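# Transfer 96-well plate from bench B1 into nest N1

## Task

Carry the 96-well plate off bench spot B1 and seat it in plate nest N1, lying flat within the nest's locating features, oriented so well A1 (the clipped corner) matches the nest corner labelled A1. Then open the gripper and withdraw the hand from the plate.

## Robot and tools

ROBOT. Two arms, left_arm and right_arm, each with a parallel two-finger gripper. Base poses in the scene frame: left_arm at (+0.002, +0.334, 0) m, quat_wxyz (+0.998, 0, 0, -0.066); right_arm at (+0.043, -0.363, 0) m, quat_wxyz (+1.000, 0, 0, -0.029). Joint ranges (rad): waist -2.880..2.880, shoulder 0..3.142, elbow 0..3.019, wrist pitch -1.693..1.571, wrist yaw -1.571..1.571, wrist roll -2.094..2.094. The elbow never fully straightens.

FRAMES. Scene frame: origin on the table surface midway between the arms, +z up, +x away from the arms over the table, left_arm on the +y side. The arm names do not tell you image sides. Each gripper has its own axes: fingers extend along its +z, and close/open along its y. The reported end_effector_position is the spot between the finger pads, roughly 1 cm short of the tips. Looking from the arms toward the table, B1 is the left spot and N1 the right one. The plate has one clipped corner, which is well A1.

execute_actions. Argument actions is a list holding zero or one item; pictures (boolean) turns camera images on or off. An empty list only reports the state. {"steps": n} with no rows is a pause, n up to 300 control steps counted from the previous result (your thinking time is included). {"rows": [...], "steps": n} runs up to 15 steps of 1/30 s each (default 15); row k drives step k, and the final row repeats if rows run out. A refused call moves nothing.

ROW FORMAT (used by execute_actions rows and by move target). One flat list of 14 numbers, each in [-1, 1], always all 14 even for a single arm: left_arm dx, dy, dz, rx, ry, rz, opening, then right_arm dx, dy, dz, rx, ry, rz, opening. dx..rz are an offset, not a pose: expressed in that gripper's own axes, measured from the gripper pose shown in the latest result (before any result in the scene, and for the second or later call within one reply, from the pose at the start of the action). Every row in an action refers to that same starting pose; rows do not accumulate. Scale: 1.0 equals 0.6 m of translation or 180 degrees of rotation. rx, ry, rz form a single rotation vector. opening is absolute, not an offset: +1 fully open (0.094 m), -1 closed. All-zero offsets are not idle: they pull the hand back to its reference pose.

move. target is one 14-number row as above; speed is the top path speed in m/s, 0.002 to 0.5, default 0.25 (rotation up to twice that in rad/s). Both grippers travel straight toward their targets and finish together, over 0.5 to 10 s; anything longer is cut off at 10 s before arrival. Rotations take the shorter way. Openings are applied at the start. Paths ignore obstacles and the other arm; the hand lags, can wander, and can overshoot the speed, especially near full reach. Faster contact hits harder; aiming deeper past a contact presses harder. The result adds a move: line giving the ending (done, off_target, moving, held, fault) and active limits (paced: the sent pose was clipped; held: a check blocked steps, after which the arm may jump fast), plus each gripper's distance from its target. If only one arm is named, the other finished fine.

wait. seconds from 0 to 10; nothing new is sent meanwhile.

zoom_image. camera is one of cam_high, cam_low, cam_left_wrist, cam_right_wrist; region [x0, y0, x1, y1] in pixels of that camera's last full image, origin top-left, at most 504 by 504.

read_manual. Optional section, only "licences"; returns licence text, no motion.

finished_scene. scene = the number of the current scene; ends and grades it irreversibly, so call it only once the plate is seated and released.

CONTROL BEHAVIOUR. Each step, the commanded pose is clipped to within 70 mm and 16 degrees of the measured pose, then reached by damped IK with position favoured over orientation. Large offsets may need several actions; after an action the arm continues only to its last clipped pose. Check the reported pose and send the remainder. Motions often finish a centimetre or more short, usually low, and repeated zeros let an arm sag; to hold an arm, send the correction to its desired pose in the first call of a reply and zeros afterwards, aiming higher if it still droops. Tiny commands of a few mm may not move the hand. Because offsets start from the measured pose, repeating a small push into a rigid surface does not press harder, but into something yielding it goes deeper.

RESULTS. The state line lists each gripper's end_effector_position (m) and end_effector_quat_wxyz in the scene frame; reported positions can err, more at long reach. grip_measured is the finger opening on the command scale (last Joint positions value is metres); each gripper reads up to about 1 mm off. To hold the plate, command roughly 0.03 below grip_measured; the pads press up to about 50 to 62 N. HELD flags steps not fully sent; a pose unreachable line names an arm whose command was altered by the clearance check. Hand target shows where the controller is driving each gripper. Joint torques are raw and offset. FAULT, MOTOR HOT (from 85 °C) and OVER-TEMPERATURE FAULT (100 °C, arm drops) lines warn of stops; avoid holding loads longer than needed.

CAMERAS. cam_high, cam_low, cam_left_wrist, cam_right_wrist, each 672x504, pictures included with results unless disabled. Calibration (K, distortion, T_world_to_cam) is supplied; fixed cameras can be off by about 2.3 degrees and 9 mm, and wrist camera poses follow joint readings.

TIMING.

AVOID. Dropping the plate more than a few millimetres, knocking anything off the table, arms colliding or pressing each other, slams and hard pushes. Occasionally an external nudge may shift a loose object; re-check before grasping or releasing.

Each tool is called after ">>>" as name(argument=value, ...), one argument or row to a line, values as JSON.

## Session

>>> execute_actions(
  actions=[],
)

Scene clock: 0.00 s of 13200.00 s.
left_arm: end_effector_position=(+0.4656, +0.6031, +0.2603) grip_measured=+1.000 end_effector_quat_wxyz=(+0.003, +0.345, +0.938, +0.014) | right_arm: end_effector_position=(+0.0996, -0.6332, +0.1463) grip_measured=+1.000 end_effector_quat_wxyz=(-0.069, +0.359, +0.927, +0.083)
Joint positions: left_arm=[ 0.654  1.728  1.76  -1.577 -0.014  1.227  0.094] | right_arm=[-1.29   1.253  0.919 -1.453  0.022 -0.608  0.094]
Joint velocities: left_arm=[ 0.005 -0.005 -0.007  0.012 -0.051  0.007  0.   ] | right_arm=[-0.015  0.005  0.012 -0.017  0.037 -0.022  0.   ]
Joint torques (N m, as the arm reports them, + toward a larger angle): no reading
Hand target (left_arm): +0.471, +0.606, +0.271; +0.012, +0.345, +0.938, +0.025
Hand target (right_arm): +0.102, -0.642, +0.154; -0.063, +0.359, +0.928, +0.073
camera_calibration (this result's frames):
cam_left_wrist: T_world_to_cam=[[-0.659967, -0.750511, -0.0343013, 0.770846], [-0.613215, 0.511732, 0.601746, -0.179381], [-0.434064, 0.418166, -0.797951, 0.282177], [0, 0, 0, 1]] pos_world=[0.521216, 0.552327, 0.359546]
cam_right_wrist: T_world_to_cam=[[-0.68347, -0.72241, -0.10485, -0.370815], [-0.547714, 0.412546, 0.727884, 0.215852], [-0.482575, 0.554915, -0.677636, 0.623943], [0, 0, 0, 1]] pos_world=[0.165884, -0.703164, 0.226812]

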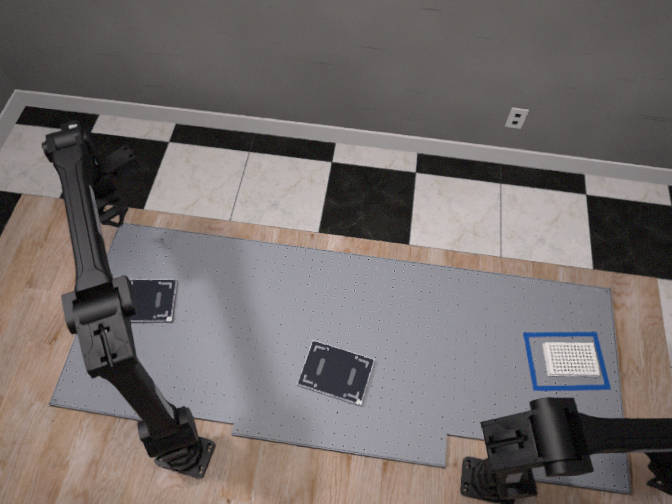

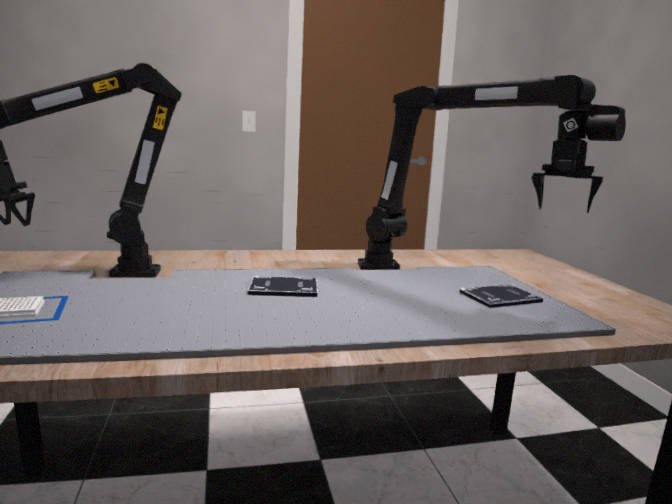

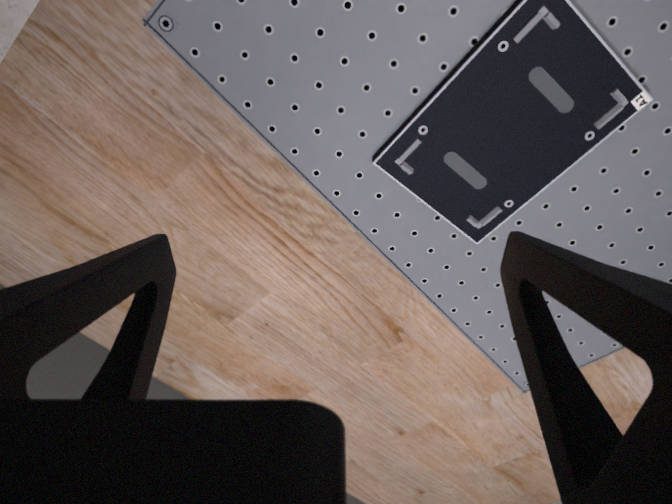

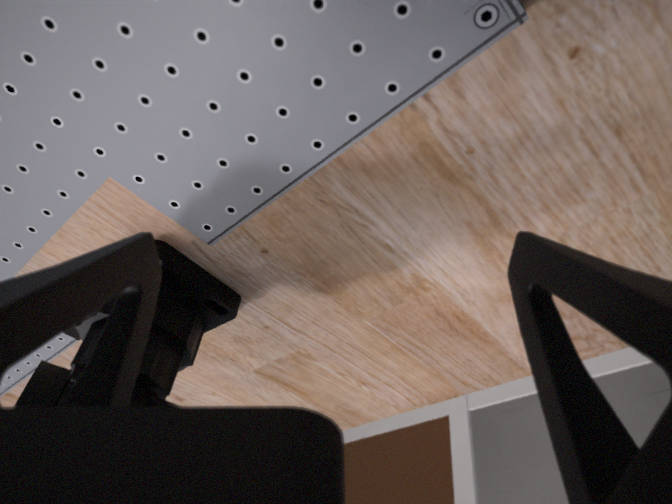

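>>> zoom_image(
  camera="cam_high",
  region=[515, 320, 625, 400],
)

>>> zoom_image(
  camera="cam_left_wrist",
  region=[360, 0, 672, 250],
)

Region (515, 320, 625, 400) of cam_high's 672x504 image, scaled by 4.582, with more detail than that image has; it fills the top 367 rows of this view, and the rest is white.

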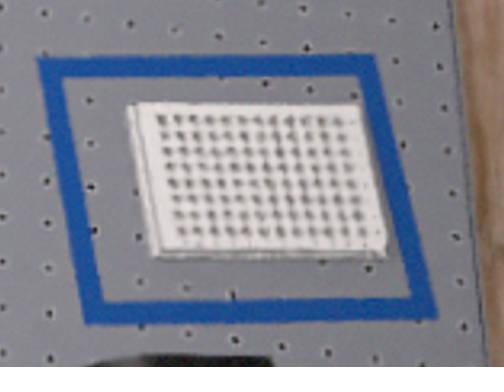

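Region (360, 0, 672, 250) of cam_left_wrist's 672x504 image, scaled by 1.615, with more detail than that image has; it fills the top 404 rows of this view, and the rest is white.

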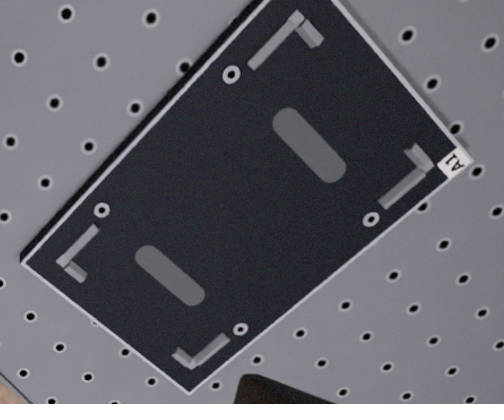

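>>> move(
  target=[-0.1525,-0.528,0.068,0,0,0,1, -0.2605,0.394,-0.0147,0.0116,-0.0693,0.2167,1],
  speed=0.25,
)

Scene clock: 29.03 s of 13200.00 s.
left_arm: end_effector_position=(+0.3284, +0.3042, +0.2075) grip_measured=+1.000 end_effector_quat_wxyz=(-0.005, +0.353, +0.936, +0.016) | right_arm: end_effector_position=(+0.3549, -0.5528, +0.1338) grip_measured=+1.000 end_effector_quat_wxyz=(-0.026, +0.649, +0.760, -0.002)
Joint positions: left_arm=[ 0.025  1.208  1.062 -1.427 -0.034  0.614  0.094] | right_arm=[-0.489  1.391  1.027 -1.259 -0.005  0.867  0.094]
Joint velocities: left_arm=[-0.005 -0.005 -0.007 -0.002  0.051 -0.007  0.   ] | right_arm=[-0.024 -0.005 -0.002 -0.017 -0.051  0.081  0.   ]
Joint torques (N m, as the arm reports them, + toward a larger angle): left_arm=[-0.12 -7.1   7.6   0.36 -0.21 -0.13] | right_arm=[-0.45 -7.46 11.08  0.09  0.34 -0.04]
Hand target (left_arm): +0.329, +0.306, +0.208; +0.001, +0.346, +0.938, +0.020
Hand target (right_arm): +0.374, -0.563, +0.147; -0.004, +0.652, +0.758, -0.000
Off the commanded pose (left_arm): 0.003 m, 1 deg.
Off the commanded pose (right_arm): 0.028 m, 3 deg.
After step 90, 23.93 s passed at rest.
move: off_target (right_arm)
camera_calibration (this result's frames):
cam_left_wrist: T_world_to_cam=[[-0.672058, -0.739814, -0.0318378, 0.45446], [-0.59676, 0.515647, 0.614805, -0.0880286], [-0.438424, 0.432184, -0.788036, 0.300542], [0, 0, 0, 1]] pos_world=[0.384656, 0.251718, 0.305427]
cam_right_wrist: T_world_to_cam=[[-0.988479, -0.147145, 0.0354603, 0.267994], [-0.0940553, 0.780713, 0.617771, 0.388859], [-0.118586, 0.607318, -0.785558, 0.608279], [0, 0, 0, 1]] pos_world=[0.373615, -0.633572, 0.228109]

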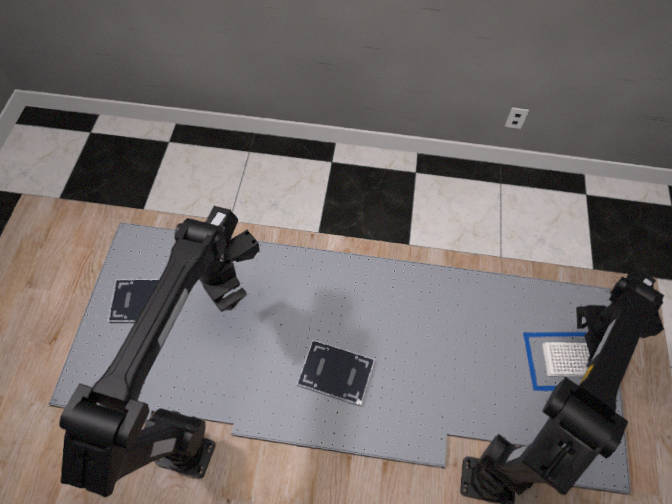

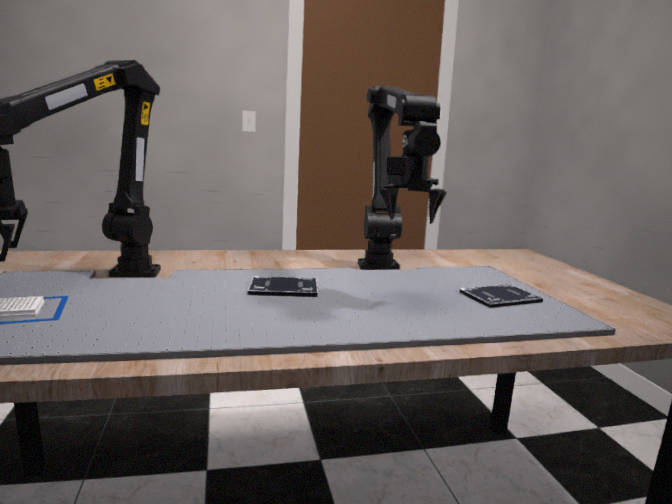

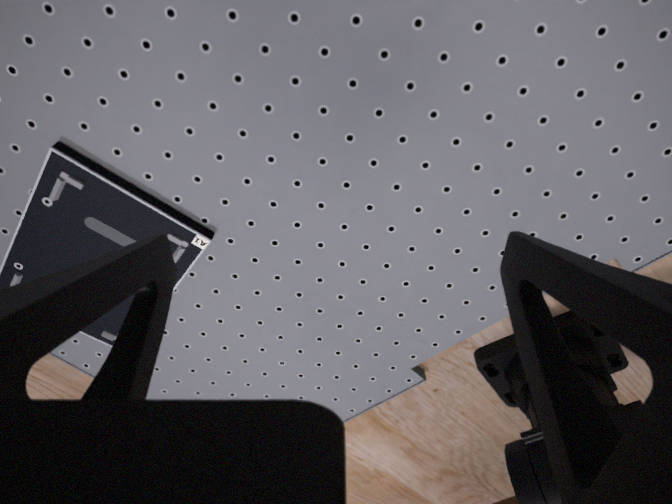

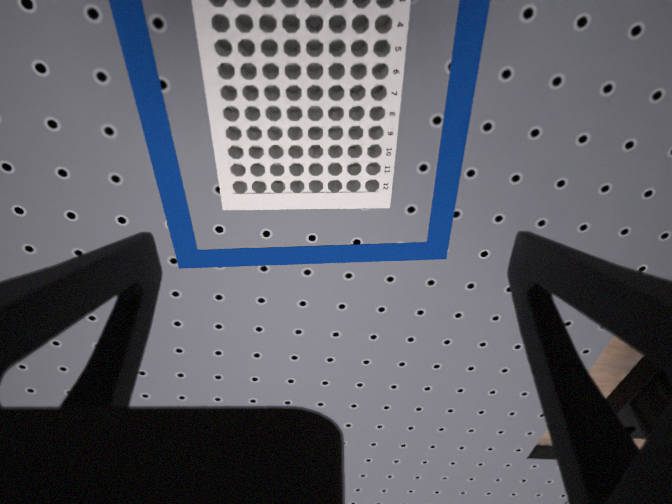

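>>> move(
  target=[0,0,-0.003,0,0,0,1, -0.024,0.020,0.122,-0.0118,-0.0117,0.008,1],
  speed=0.08,
)

Scene clock: 42.87 s of 13200.00 s.
left_arm: end_effector_position=(+0.3284, +0.3042, +0.2075) grip_measured=+1.000 end_effector_quat_wxyz=(-0.005, +0.352, +0.936, +0.016) | right_arm: end_effector_position=(+0.3663, -0.5599, +0.0666) grip_measured=+1.000 end_effector_quat_wxyz=(+0.003, +0.653, +0.757, +0.002)
Joint positions: left_arm=[ 0.025  1.208  1.062 -1.427 -0.034  0.612  0.094] | right_arm=[-0.489  1.474  0.918 -1.009 -0.004  0.876  0.094]
Joint velocities: left_arm=[ 0.005  0.005 -0.017  0.017 -0.037 -0.022  0.   ] | right_arm=[-0.005 -0.005 -0.012  0.007  0.022 -0.022  0.   ]
Joint torques (N m, as the arm reports them, + toward a larger angle): left_arm=[-0.46 -6.48  8.38 -0.18 -0.03 -0.03] | right_arm=[-1.27 -7.86  6.82  0.47  0.34 -0.03]
Hand target (left_arm): +0.328, +0.304, +0.209; -0.005, +0.353, +0.936, +0.016
Hand target (right_arm): +0.365, -0.563, +0.060; -0.000, +0.659, +0.752, -0.000
Off the commanded pose (left_arm): 0.002 m, 0 deg.
Off the commanded pose (right_arm): 0.008 m, 1 deg.
After step 90, 9.53 s passed at rest.
move: done
camera_calibration (this result's frames):
cam_left_wrist: T_world_to_cam=[[-0.670644, -0.741094, -0.0318787, 0.454394], [-0.597782, 0.514511, 0.614764, -0.0873389], [-0.439196, 0.431345, -0.788066, 0.301057], [0, 0, 0, 1]] pos_world=[0.38475, 0.251826, 0.305431]
cam_right_wrist: T_world_to_cam=[[-0.990491, -0.137308, -0.00859054, 0.289781], [-0.116059, 0.800412, 0.588109, 0.45804], [-0.073876, 0.583513, -0.808736, 0.533017], [0, 0, 0, 1]] pos_world=[0.379562, -0.637854, 0.164182]

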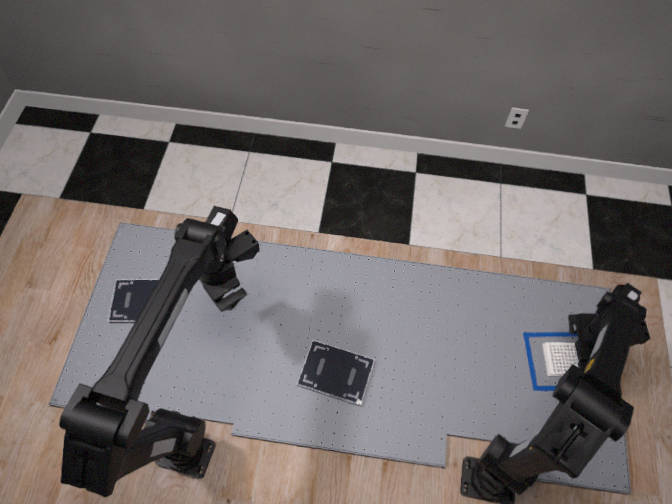

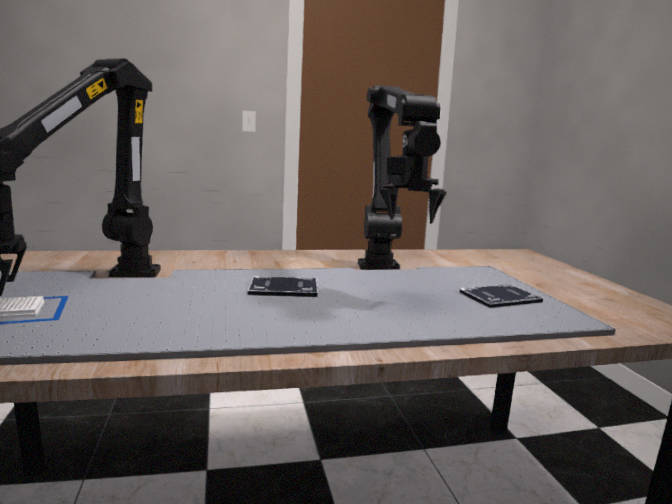

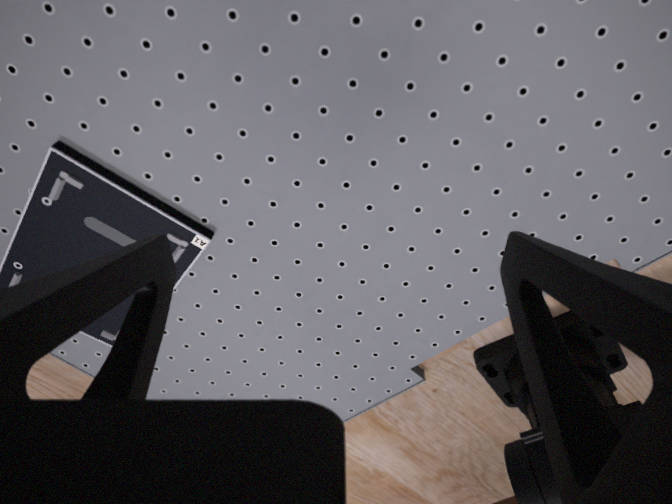

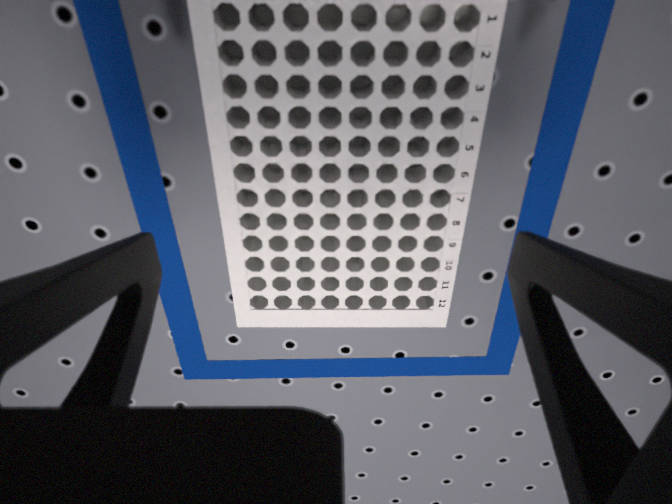

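>>> move(
  target=[0,0,-0.003,0,0,0,1, 0.004,-0.0055,0.057,0.002,0.001,0,1],
  speed=0.04,
)

Scene clock: 47.20 s of 13200.00 s.
left_arm: end_effector_position=(+0.3284, +0.3042, +0.2075) grip_measured=+1.000 end_effector_quat_wxyz=(-0.005, +0.352, +0.936, +0.016) | right_arm: end_effector_position=(+0.3635, -0.5581, +0.0401) grip_measured=+1.000 end_effector_quat_wxyz=(+0.004, +0.653, +0.757, +0.003)
Joint positions: left_arm=[ 0.025  1.208  1.062 -1.427 -0.034  0.612  0.094] | right_arm=[-0.489  1.508  0.872 -0.927 -0.004  0.877  0.094]
Joint velocities: left_arm=[-0.015 -0.005 -0.002 -0.012  0.022  0.066  0.   ] | right_arm=[-0.005 -0.015  0.002 -0.002 -0.022 -0.066  0.   ]
Joint torques (N m, as the arm reports them, + toward a larger angle): left_arm=[-0.45 -6.49  8.38 -0.19 -0.04 -0.05] | right_arm=[-0.84 -7.51  6.44  0.67  0.25 -0.13]
Hand target (left_arm): +0.328, +0.304, +0.209; -0.005, +0.352, +0.936, +0.016
Hand target (right_arm): +0.362, -0.558, +0.033; -0.001, +0.653, +0.757, +0.001
Off the commanded pose (left_arm): 0.002 m, 0 deg.
Off the commanded pose (right_arm): 0.008 m, 1 deg.
After step 90, 0.17 s passed at rest.
move: done
camera_calibration (this result's frames):
cam_left_wrist: T_world_to_cam=[[-0.670644, -0.741094, -0.0318787, 0.454394], [-0.597782, 0.514511, 0.614764, -0.0873389], [-0.439196, 0.431345, -0.788066, 0.301057], [0, 0, 0, 1]] pos_world=[0.38475, 0.251826, 0.305431]
cam_right_wrist: T_world_to_cam=[[-0.990525, -0.136941, -0.0103635, 0.287228], [-0.116901, 0.801154, 0.586929, 0.472645], [-0.0720722, 0.58258, -0.809572, 0.509213], [0, 0, 0, 1]] pos_world=[0.376459, -0.635986, 0.137812]

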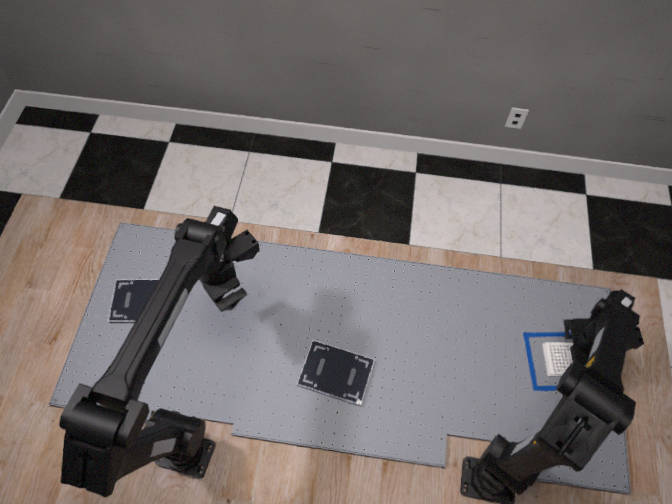

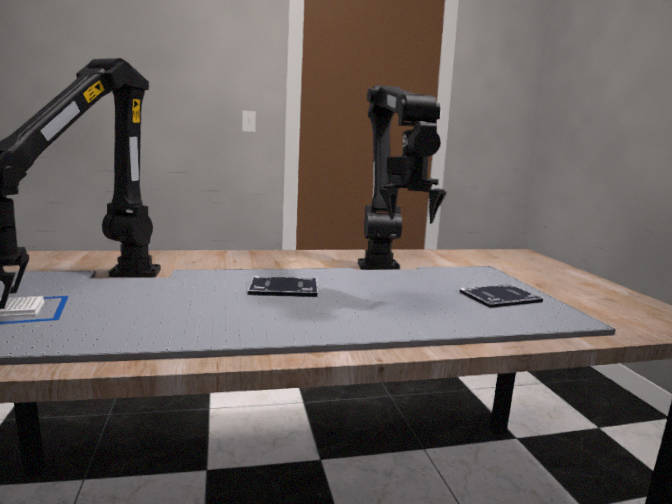

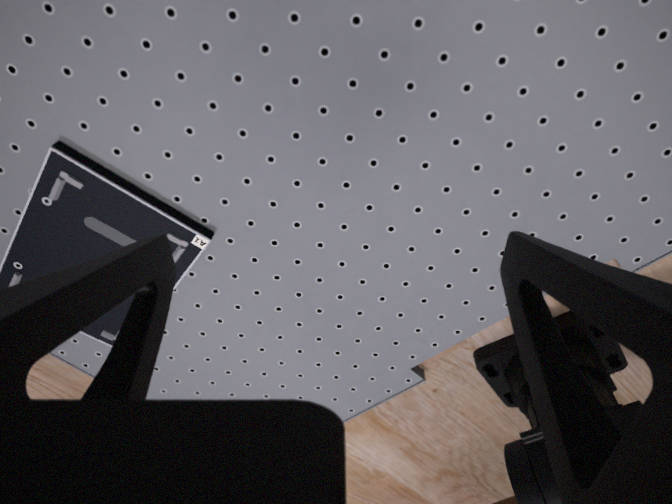

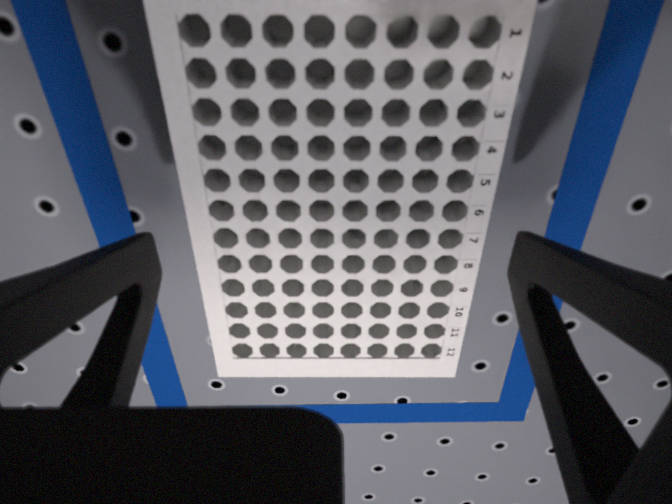

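>>> move(
  target=[0,0,-0.003,0,0,0,1, 0.002,-0.003,0.04,0.002,0.001,0,1],
  speed=0.03,
)

Scene clock: 50.20 s of 13200.00 s.
left_arm: end_effector_position=(+0.3284, +0.3042, +0.2075) grip_measured=+1.000 end_effector_quat_wxyz=(-0.005, +0.352, +0.936, +0.016) | right_arm: end_effector_position=(+0.3630, -0.5578, +0.0242) grip_measured=+1.000 end_effector_quat_wxyz=(+0.006, +0.653, +0.757, +0.003)
Joint positions: left_arm=[ 0.025  1.208  1.062 -1.427 -0.034  0.612  0.094] | right_arm=[-0.489  1.534  0.85  -0.875 -0.004  0.877  0.094]
Joint velocities: left_arm=[-0.015 -0.005 -0.017 -0.007  0.022  0.007  0.   ] | right_arm=[ 0.005 -0.005  0.007  0.002 -0.037  0.007  0.   ]
Joint torques (N m, as the arm reports them, + toward a larger angle): left_arm=[-0.48 -6.5   8.38 -0.18 -0.04 -0.05] | right_arm=[-0.83 -7.56  6.1   0.54  0.26 -0.12]
Hand target (left_arm): +0.328, +0.304, +0.209; -0.005, +0.352, +0.936, +0.016
Hand target (right_arm): +0.361, -0.557, +0.016; +0.000, +0.653, +0.757, +0.001
Off the commanded pose (left_arm): 0.002 m, 0 deg.
Off the commanded pose (right_arm): 0.008 m, 1 deg.
move: done
camera_calibration (this result's frames):
cam_left_wrist: T_world_to_cam=[[-0.670644, -0.741094, -0.0318787, 0.454394], [-0.597782, 0.514511, 0.614764, -0.0873389], [-0.439196, 0.431345, -0.788066, 0.301057], [0, 0, 0, 1]] pos_world=[0.38475, 0.251826, 0.305431]
cam_right_wrist: T_world_to_cam=[[-0.990486, -0.136965, -0.0133178, 0.286715], [-0.11881, 0.802318, 0.584953, 0.483097], [-0.069433, 0.580971, -0.810958, 0.494347], [0, 0, 0, 1]] pos_world=[0.375708, -0.635528, 0.122124]

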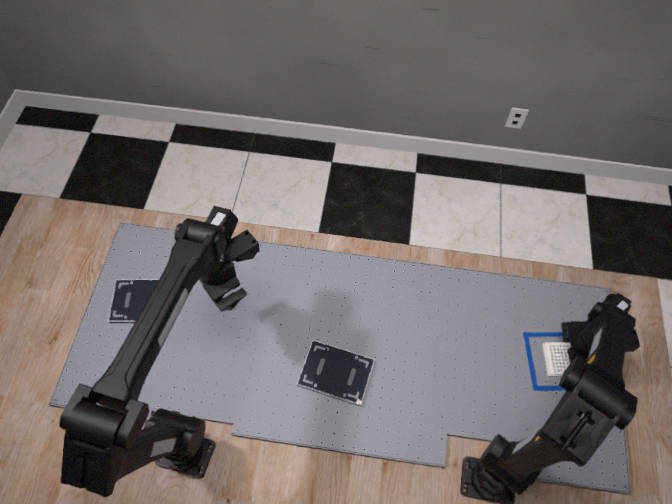

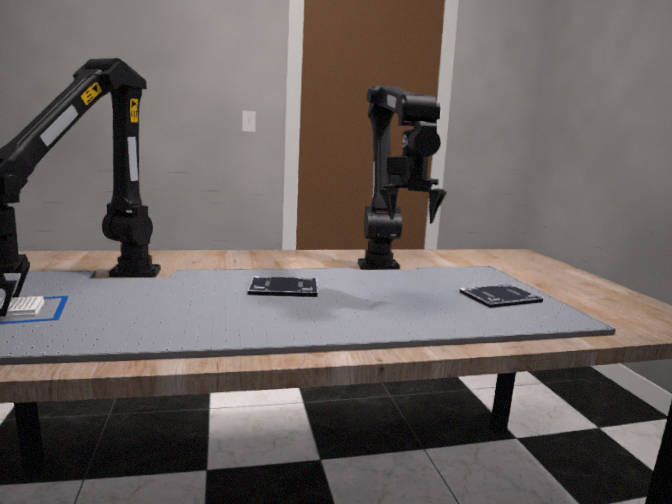

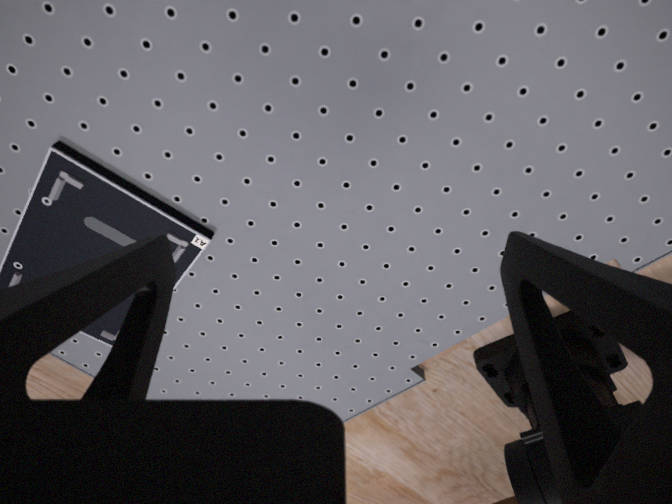

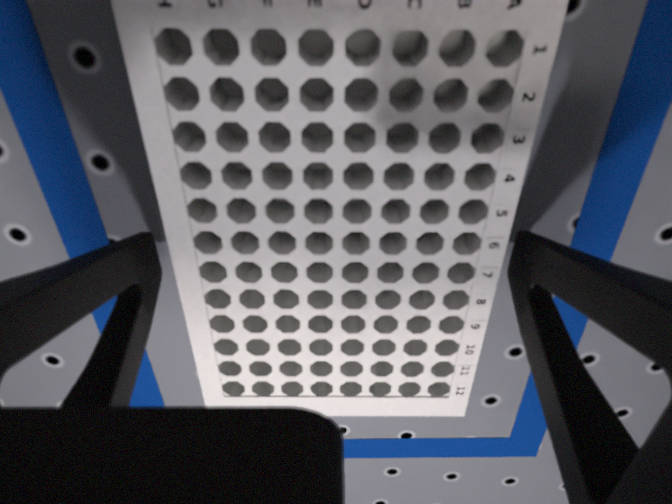

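>>> move(
  target=[0,0,-0.003,0,0,0,1, 0,0,0.005,0,0,0,0.69],
  speed=0.02,
)

Scene clock: 52.93 s of 13200.00 s.
left_arm: end_effector_position=(+0.3284, +0.3042, +0.2075) grip_measured=+1.000 end_effector_quat_wxyz=(-0.005, +0.352, +0.936, +0.016) | right_arm: end_effector_position=(+0.3630, -0.5578, +0.0242) grip_measured=+0.708 end_effector_quat_wxyz=(+0.006, +0.653, +0.757, +0.003)
Joint positions: left_arm=[ 0.025  1.208  1.062 -1.427 -0.034  0.612  0.094] | right_arm=[-0.489  1.534  0.85  -0.875 -0.004  0.877  0.08 ]
Joint velocities: left_arm=[-0.005 -0.005 -0.012 -0.002 -0.022 -0.022  0.   ] | right_arm=[-0.005 -0.005  0.002 -0.022 -0.022 -0.022 -0.   ]
Joint torques (N m, as the arm reports them, + toward a larger angle): left_arm=[-0.46 -6.49  8.4  -0.19 -0.03 -0.05] | right_arm=[-0.7  -8.61  6.31  0.34  0.2  -0.11]
Hand target (left_arm): +0.328, +0.304, +0.209; -0.005, +0.352, +0.936, +0.016
Hand target (right_arm): +0.363, -0.558, +0.021; +0.005, +0.653, +0.757, +0.003
Off the commanded pose (left_arm): 0.002 m, 0 deg.
Off the commanded pose (right_arm): 0.003 m, 0 deg.
move: done
camera_calibration (this result's frames):
cam_left_wrist: T_world_to_cam=[[-0.670644, -0.741094, -0.0318787, 0.454394], [-0.597782, 0.514511, 0.614764, -0.0873389], [-0.439196, 0.431345, -0.788066, 0.301057], [0, 0, 0, 1]] pos_world=[0.38475, 0.251826, 0.305431]
cam_right_wrist: T_world_to_cam=[[-0.990486, -0.136965, -0.0133178, 0.286715], [-0.11881, 0.802318, 0.584953, 0.483097], [-0.069433, 0.580971, -0.810958, 0.494347], [0, 0, 0, 1]] pos_world=[0.375708, -0.635528, 0.122124]

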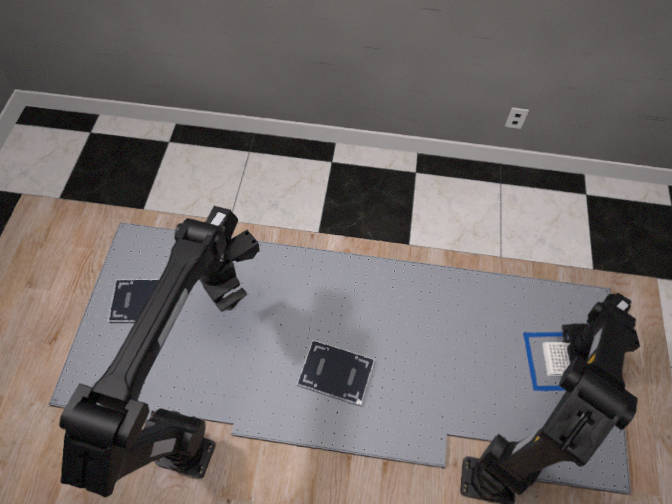

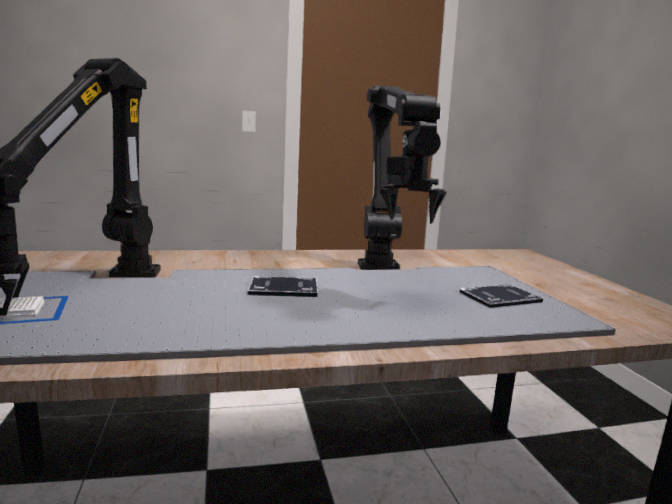

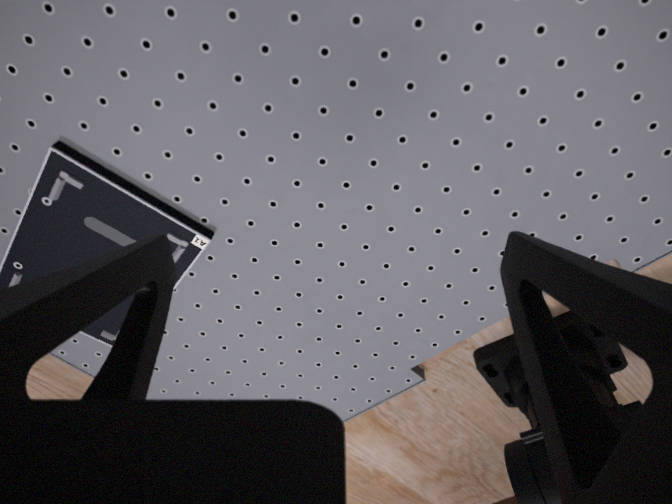

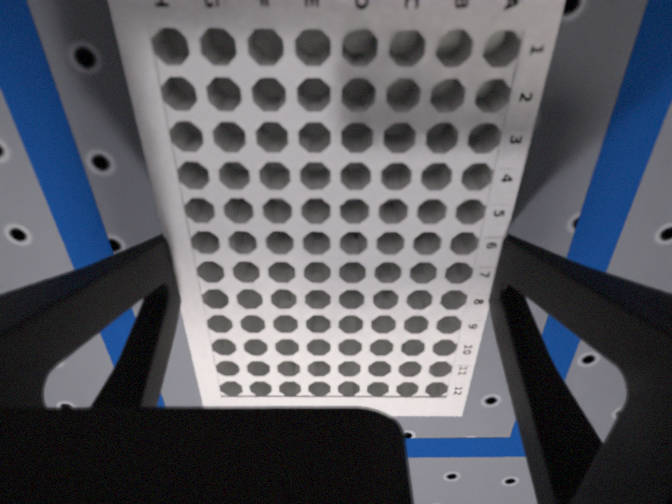

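>>> execute_actions(
  actions=[],
)

Scene clock: 64.60 s of 13200.00 s.
left_arm: end_effector_position=(+0.3284, +0.3042, +0.2075) grip_measured=+1.000 end_effector_quat_wxyz=(-0.005, +0.352, +0.936, +0.016) | right_arm: end_effector_position=(+0.3630, -0.5578, +0.0242) grip_measured=+0.708 end_effector_quat_wxyz=(+0.006, +0.653, +0.757, +0.003)
Joint positions: left_arm=[ 0.025  1.208  1.062 -1.427 -0.034  0.612  0.094] | right_arm=[-0.489  1.534  0.85  -0.875 -0.004  0.877  0.08 ]
Joint velocities: left_arm=[-0.005  0.005  0.007 -0.017 -0.066 -0.007  0.   ] | right_arm=[-0.015 -0.015 -0.002 -0.012 -0.022 -0.022 -0.   ]
Joint torques (N m, as the arm reports them, + toward a larger angle): left_arm=[-0.45 -6.5   8.39 -0.19 -0.03 -0.05] | right_arm=[-0.76 -8.53  6.32  0.32  0.2  -0.11]
Hand target (left_arm): +0.328, +0.304, +0.209; -0.005, +0.352, +0.936, +0.016
Hand target (right_arm): +0.363, -0.558, +0.021; +0.005, +0.653, +0.757, +0.003
Off the commanded pose (left_arm): 0.002 m, 0 deg.
Off the commanded pose (right_arm): 0.003 m, 0 deg.
Steps of this call (steps 1 to 90: nothing new was sent; then 8.67 s passed at rest). Readings (end_effector_position):
1: left_arm (+0.3284, +0.3042, +0.2075) | right_arm (+0.3630, -0.5578, +0.0242)
2: left_arm (+0.3284, +0.3042, +0.2075) | right_arm (+0.3630, -0.5578, +0.0242)
4: left_arm (+0.3284, +0.3042, +0.2075) | right_arm (+0.3630, -0.5578, +0.0242)
8: left_arm (+0.3284, +0.3042, +0.2075) | right_arm (+0.3630, -0.5578, +0.0242)
90: the state above
camera_calibration (this result's frames):
cam_left_wrist: T_world_to_cam=[[-0.670644, -0.741094, -0.0318787, 0.454394], [-0.597782, 0.514511, 0.614764, -0.0873389], [-0.439196, 0.431345, -0.788066, 0.301057], [0, 0, 0, 1]] pos_world=[0.38475, 0.251826, 0.305431]
cam_right_wrist: T_world_to_cam=[[-0.990486, -0.136965, -0.0133178, 0.286715], [-0.11881, 0.802318, 0.584953, 0.483097], [-0.069433, 0.580971, -0.810958, 0.494347], [0, 0, 0, 1]] pos_world=[0.375708, -0.635528, 0.122124]

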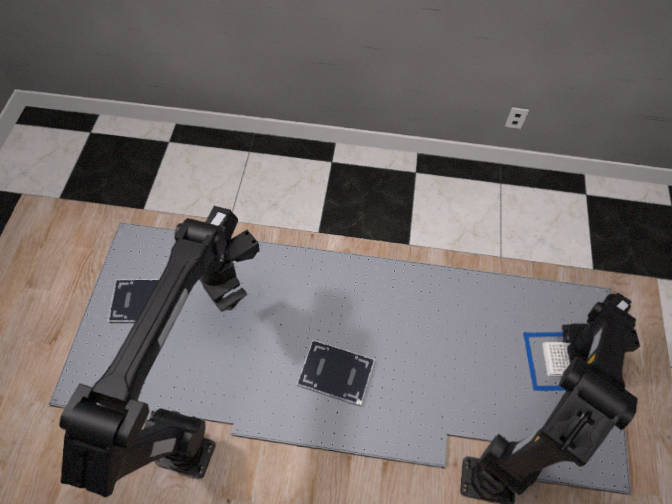

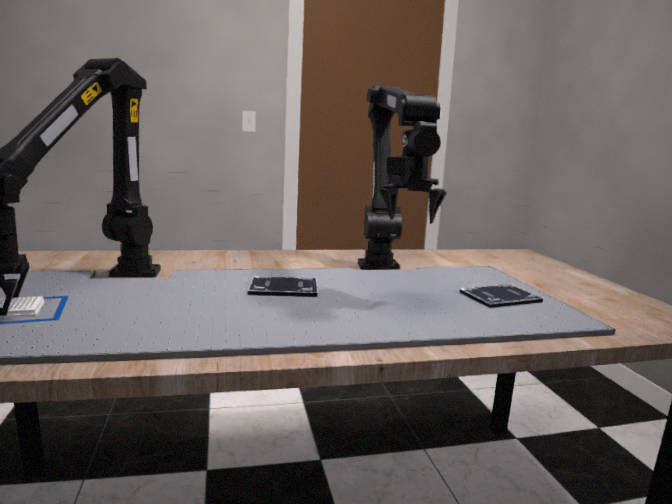

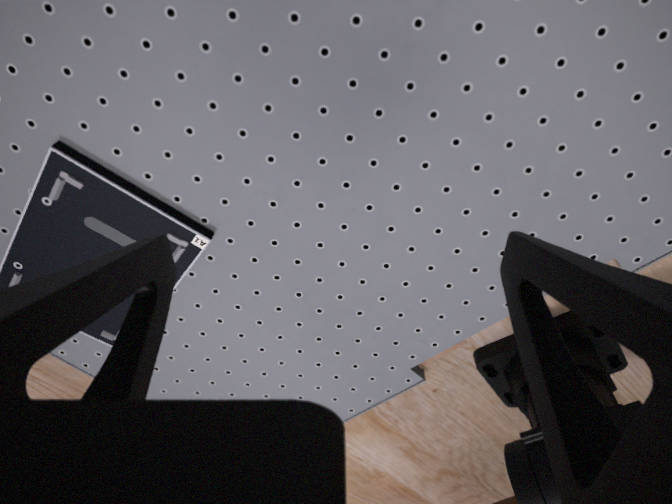

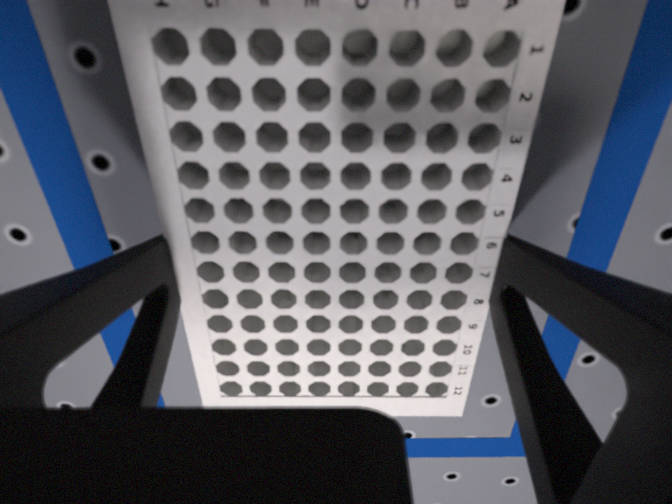

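>>> move(
  target=[0,0,-0.003,0,0,0,1, 0,0,-0.15,0,0,0,0.675],
  speed=0.08,
)

Scene clock: 69.57 s of 13200.00 s.
left_arm: end_effector_position=(+0.3284, +0.3042, +0.2075) grip_measured=+1.000 end_effector_quat_wxyz=(-0.005, +0.352, +0.936, +0.016) | right_arm: end_effector_position=(+0.3458, -0.5474, +0.0917) grip_measured=+0.707 end_effector_quat_wxyz=(-0.021, +0.653, +0.757, -0.002)
Joint positions: left_arm=[ 0.025  1.208  1.062 -1.427 -0.034  0.612  0.094] | right_arm=[-0.489  1.406  0.922 -1.128 -0.004  0.877  0.08 ]
Joint velocities: left_arm=[-0.005  0.005 -0.007 -0.007  0.037 -0.022  0.   ] | right_arm=[-0.015 -0.015 -0.007 -0.002 -0.051 -0.037 -0.001]
Joint torques (N m, as the arm reports them, + toward a larger angle): left_arm=[-0.46 -6.51  8.39 -0.19 -0.03 -0.05] | right_arm=[-0.72 -8.82 10.68 -0.67  0.19 -0.11]
Hand target (left_arm): +0.328, +0.304, +0.209; -0.005, +0.352, +0.936, +0.016
Hand target (right_arm): +0.362, -0.557, +0.114; +0.006, +0.653, +0.757, +0.003
Off the commanded pose (left_arm): 0.002 m, 0 deg.
Off the commanded pose (right_arm): 0.030 m, 3 deg.
After step 90, 0.50 s passed at rest.
move: off_target (right_arm)
camera_calibration (this result's frames):
cam_left_wrist: T_world_to_cam=[[-0.670644, -0.741094, -0.0318787, 0.454394], [-0.597782, 0.514511, 0.614764, -0.0873389], [-0.439196, 0.431345, -0.788066, 0.301057], [0, 0, 0, 1]] pos_world=[0.38475, 0.251826, 0.305431]
cam_right_wrist: T_world_to_cam=[[-0.990151, -0.13717, 0.0280405, 0.26799], [-0.0915166, 0.785678, 0.611829, 0.412174], [-0.105955, 0.603236, -0.790493, 0.564696], [0, 0, 0, 1]] pos_world=[0.362903, -0.627721, 0.186694]

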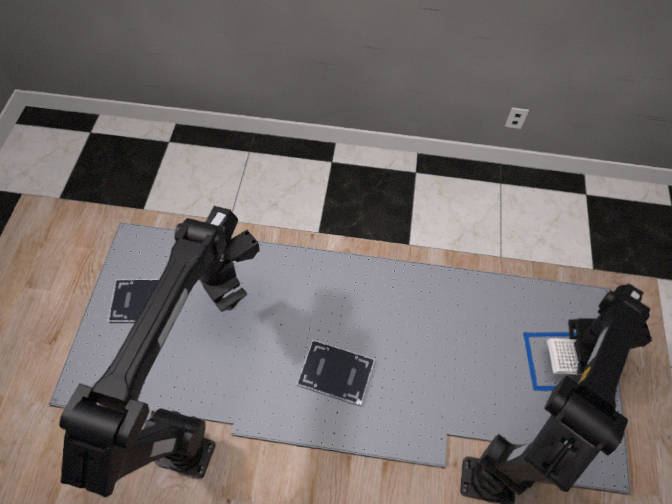

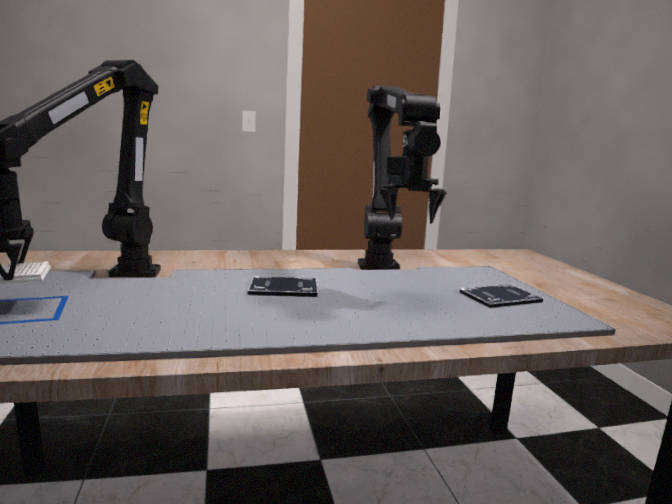

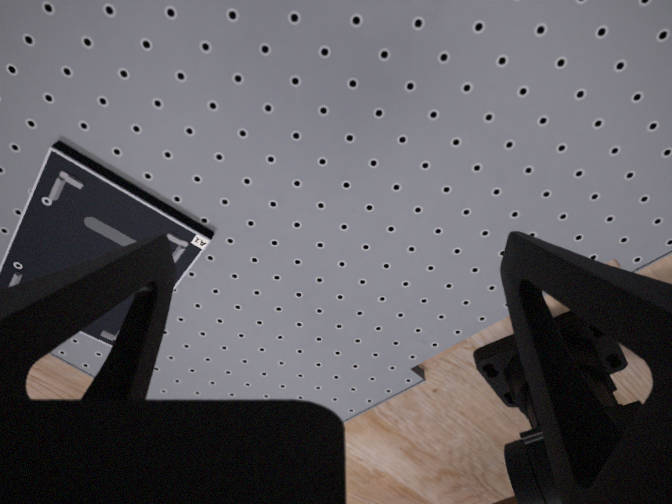

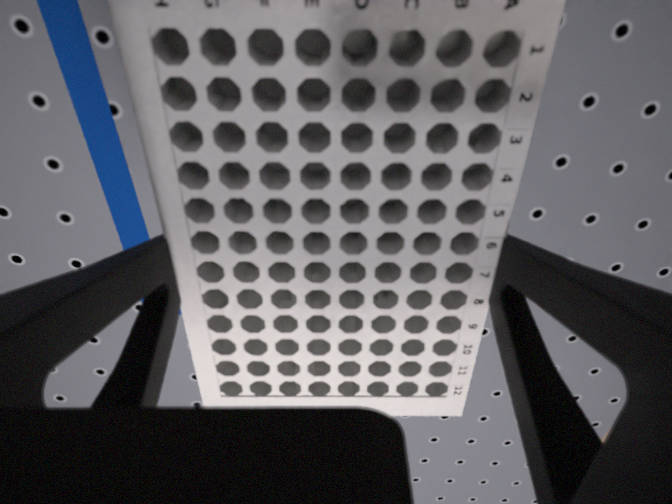

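>>> move(
  target=[0,0,-0.003,0,0,0,1, 0.849,0.267,-0.03,-0.0095,-0.0092,-0.231,0.675],
  speed=0.15,
)

Scene clock: 85.07 s of 13200.00 s.
left_arm: end_effector_position=(+0.3284, +0.3042, +0.2075) grip_measured=+1.000 end_effector_quat_wxyz=(-0.005, +0.352, +0.936, +0.016) | right_arm: end_effector_position=(+0.4170, -0.0339, +0.1018) grip_measured=+0.707 end_effector_quat_wxyz=(-0.012, +0.341, +0.940, -0.007)
Joint positions: left_arm=[ 0.025  1.208  1.062 -1.427 -0.034  0.612  0.094] | right_arm=[ 0.777  1.735  1.344 -1.204 -0.013  1.415  0.08 ]
Joint velocities: left_arm=[ 0.005 -0.005 -0.012 -0.007 -0.022  0.066  0.   ] | right_arm=[-0.015 -0.005  0.002 -0.007 -0.022 -0.037  0.   ]
Joint torques (N m, as the arm reports them, + toward a larger angle): left_arm=[-0.48 -6.46  8.39 -0.19 -0.04 -0.05] | right_arm=[ -0.78 -11.5   11.19  -0.68   0.33  -0.05]
Hand target (left_arm): +0.328, +0.304, +0.209; -0.005, +0.352, +0.936, +0.016
Hand target (right_arm): +0.429, -0.020, +0.113; -0.003, +0.342, +0.940, +0.004
Off the commanded pose (left_arm): 0.002 m, 0 deg.
Off the commanded pose (right_arm): 0.026 m, 2 deg.
After step 90, 8.57 s passed at rest.
move: off_target (right_arm)
camera_calibration (this result's frames):
cam_left_wrist: T_world_to_cam=[[-0.670644, -0.741094, -0.0318787, 0.454394], [-0.597782, 0.514511, 0.614764, -0.0873389], [-0.439196, 0.431345, -0.788066, 0.301057], [0, 0, 0, 1]] pos_world=[0.38475, 0.251826, 0.305431]
cam_right_wrist: T_world_to_cam=[[-0.648654, -0.76083, 0.0196603, 0.245882], [-0.599923, 0.527026, 0.601944, 0.213352], [-0.468338, 0.378658, -0.798297, 0.414764], [0, 0, 0, 1]] pos_world=[0.481737, -0.0824212, 0.197845]

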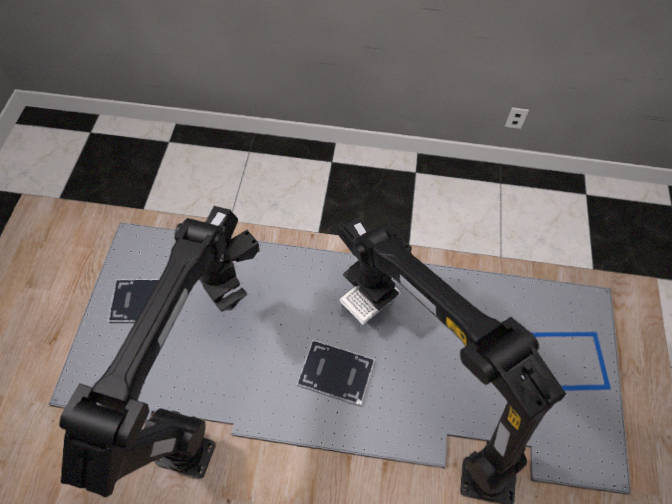

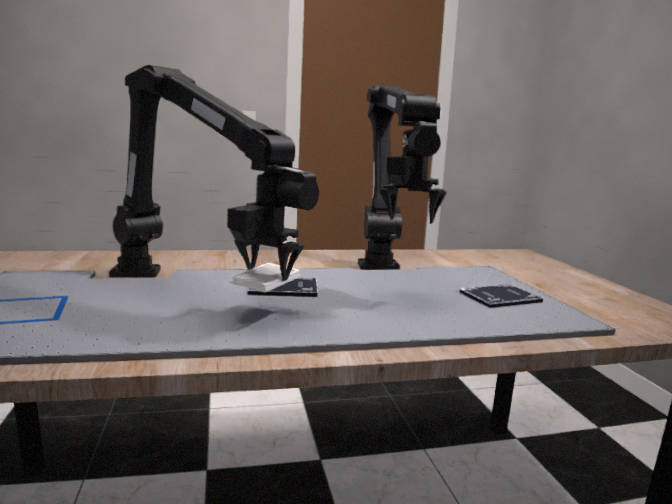

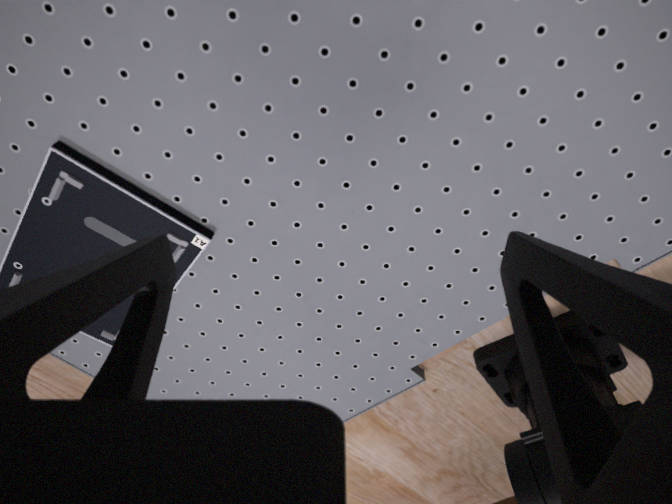

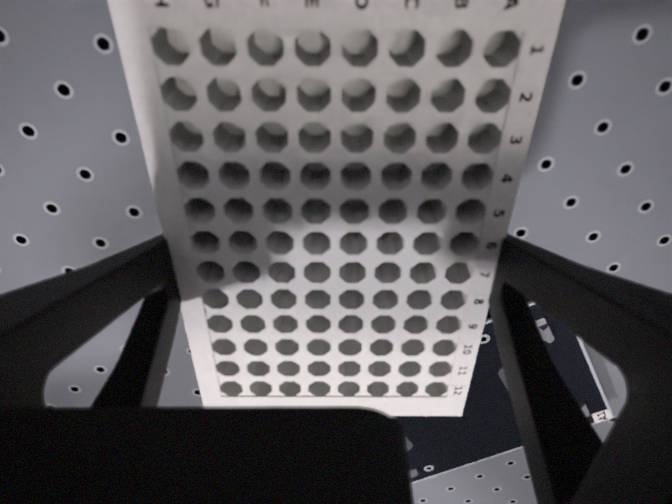

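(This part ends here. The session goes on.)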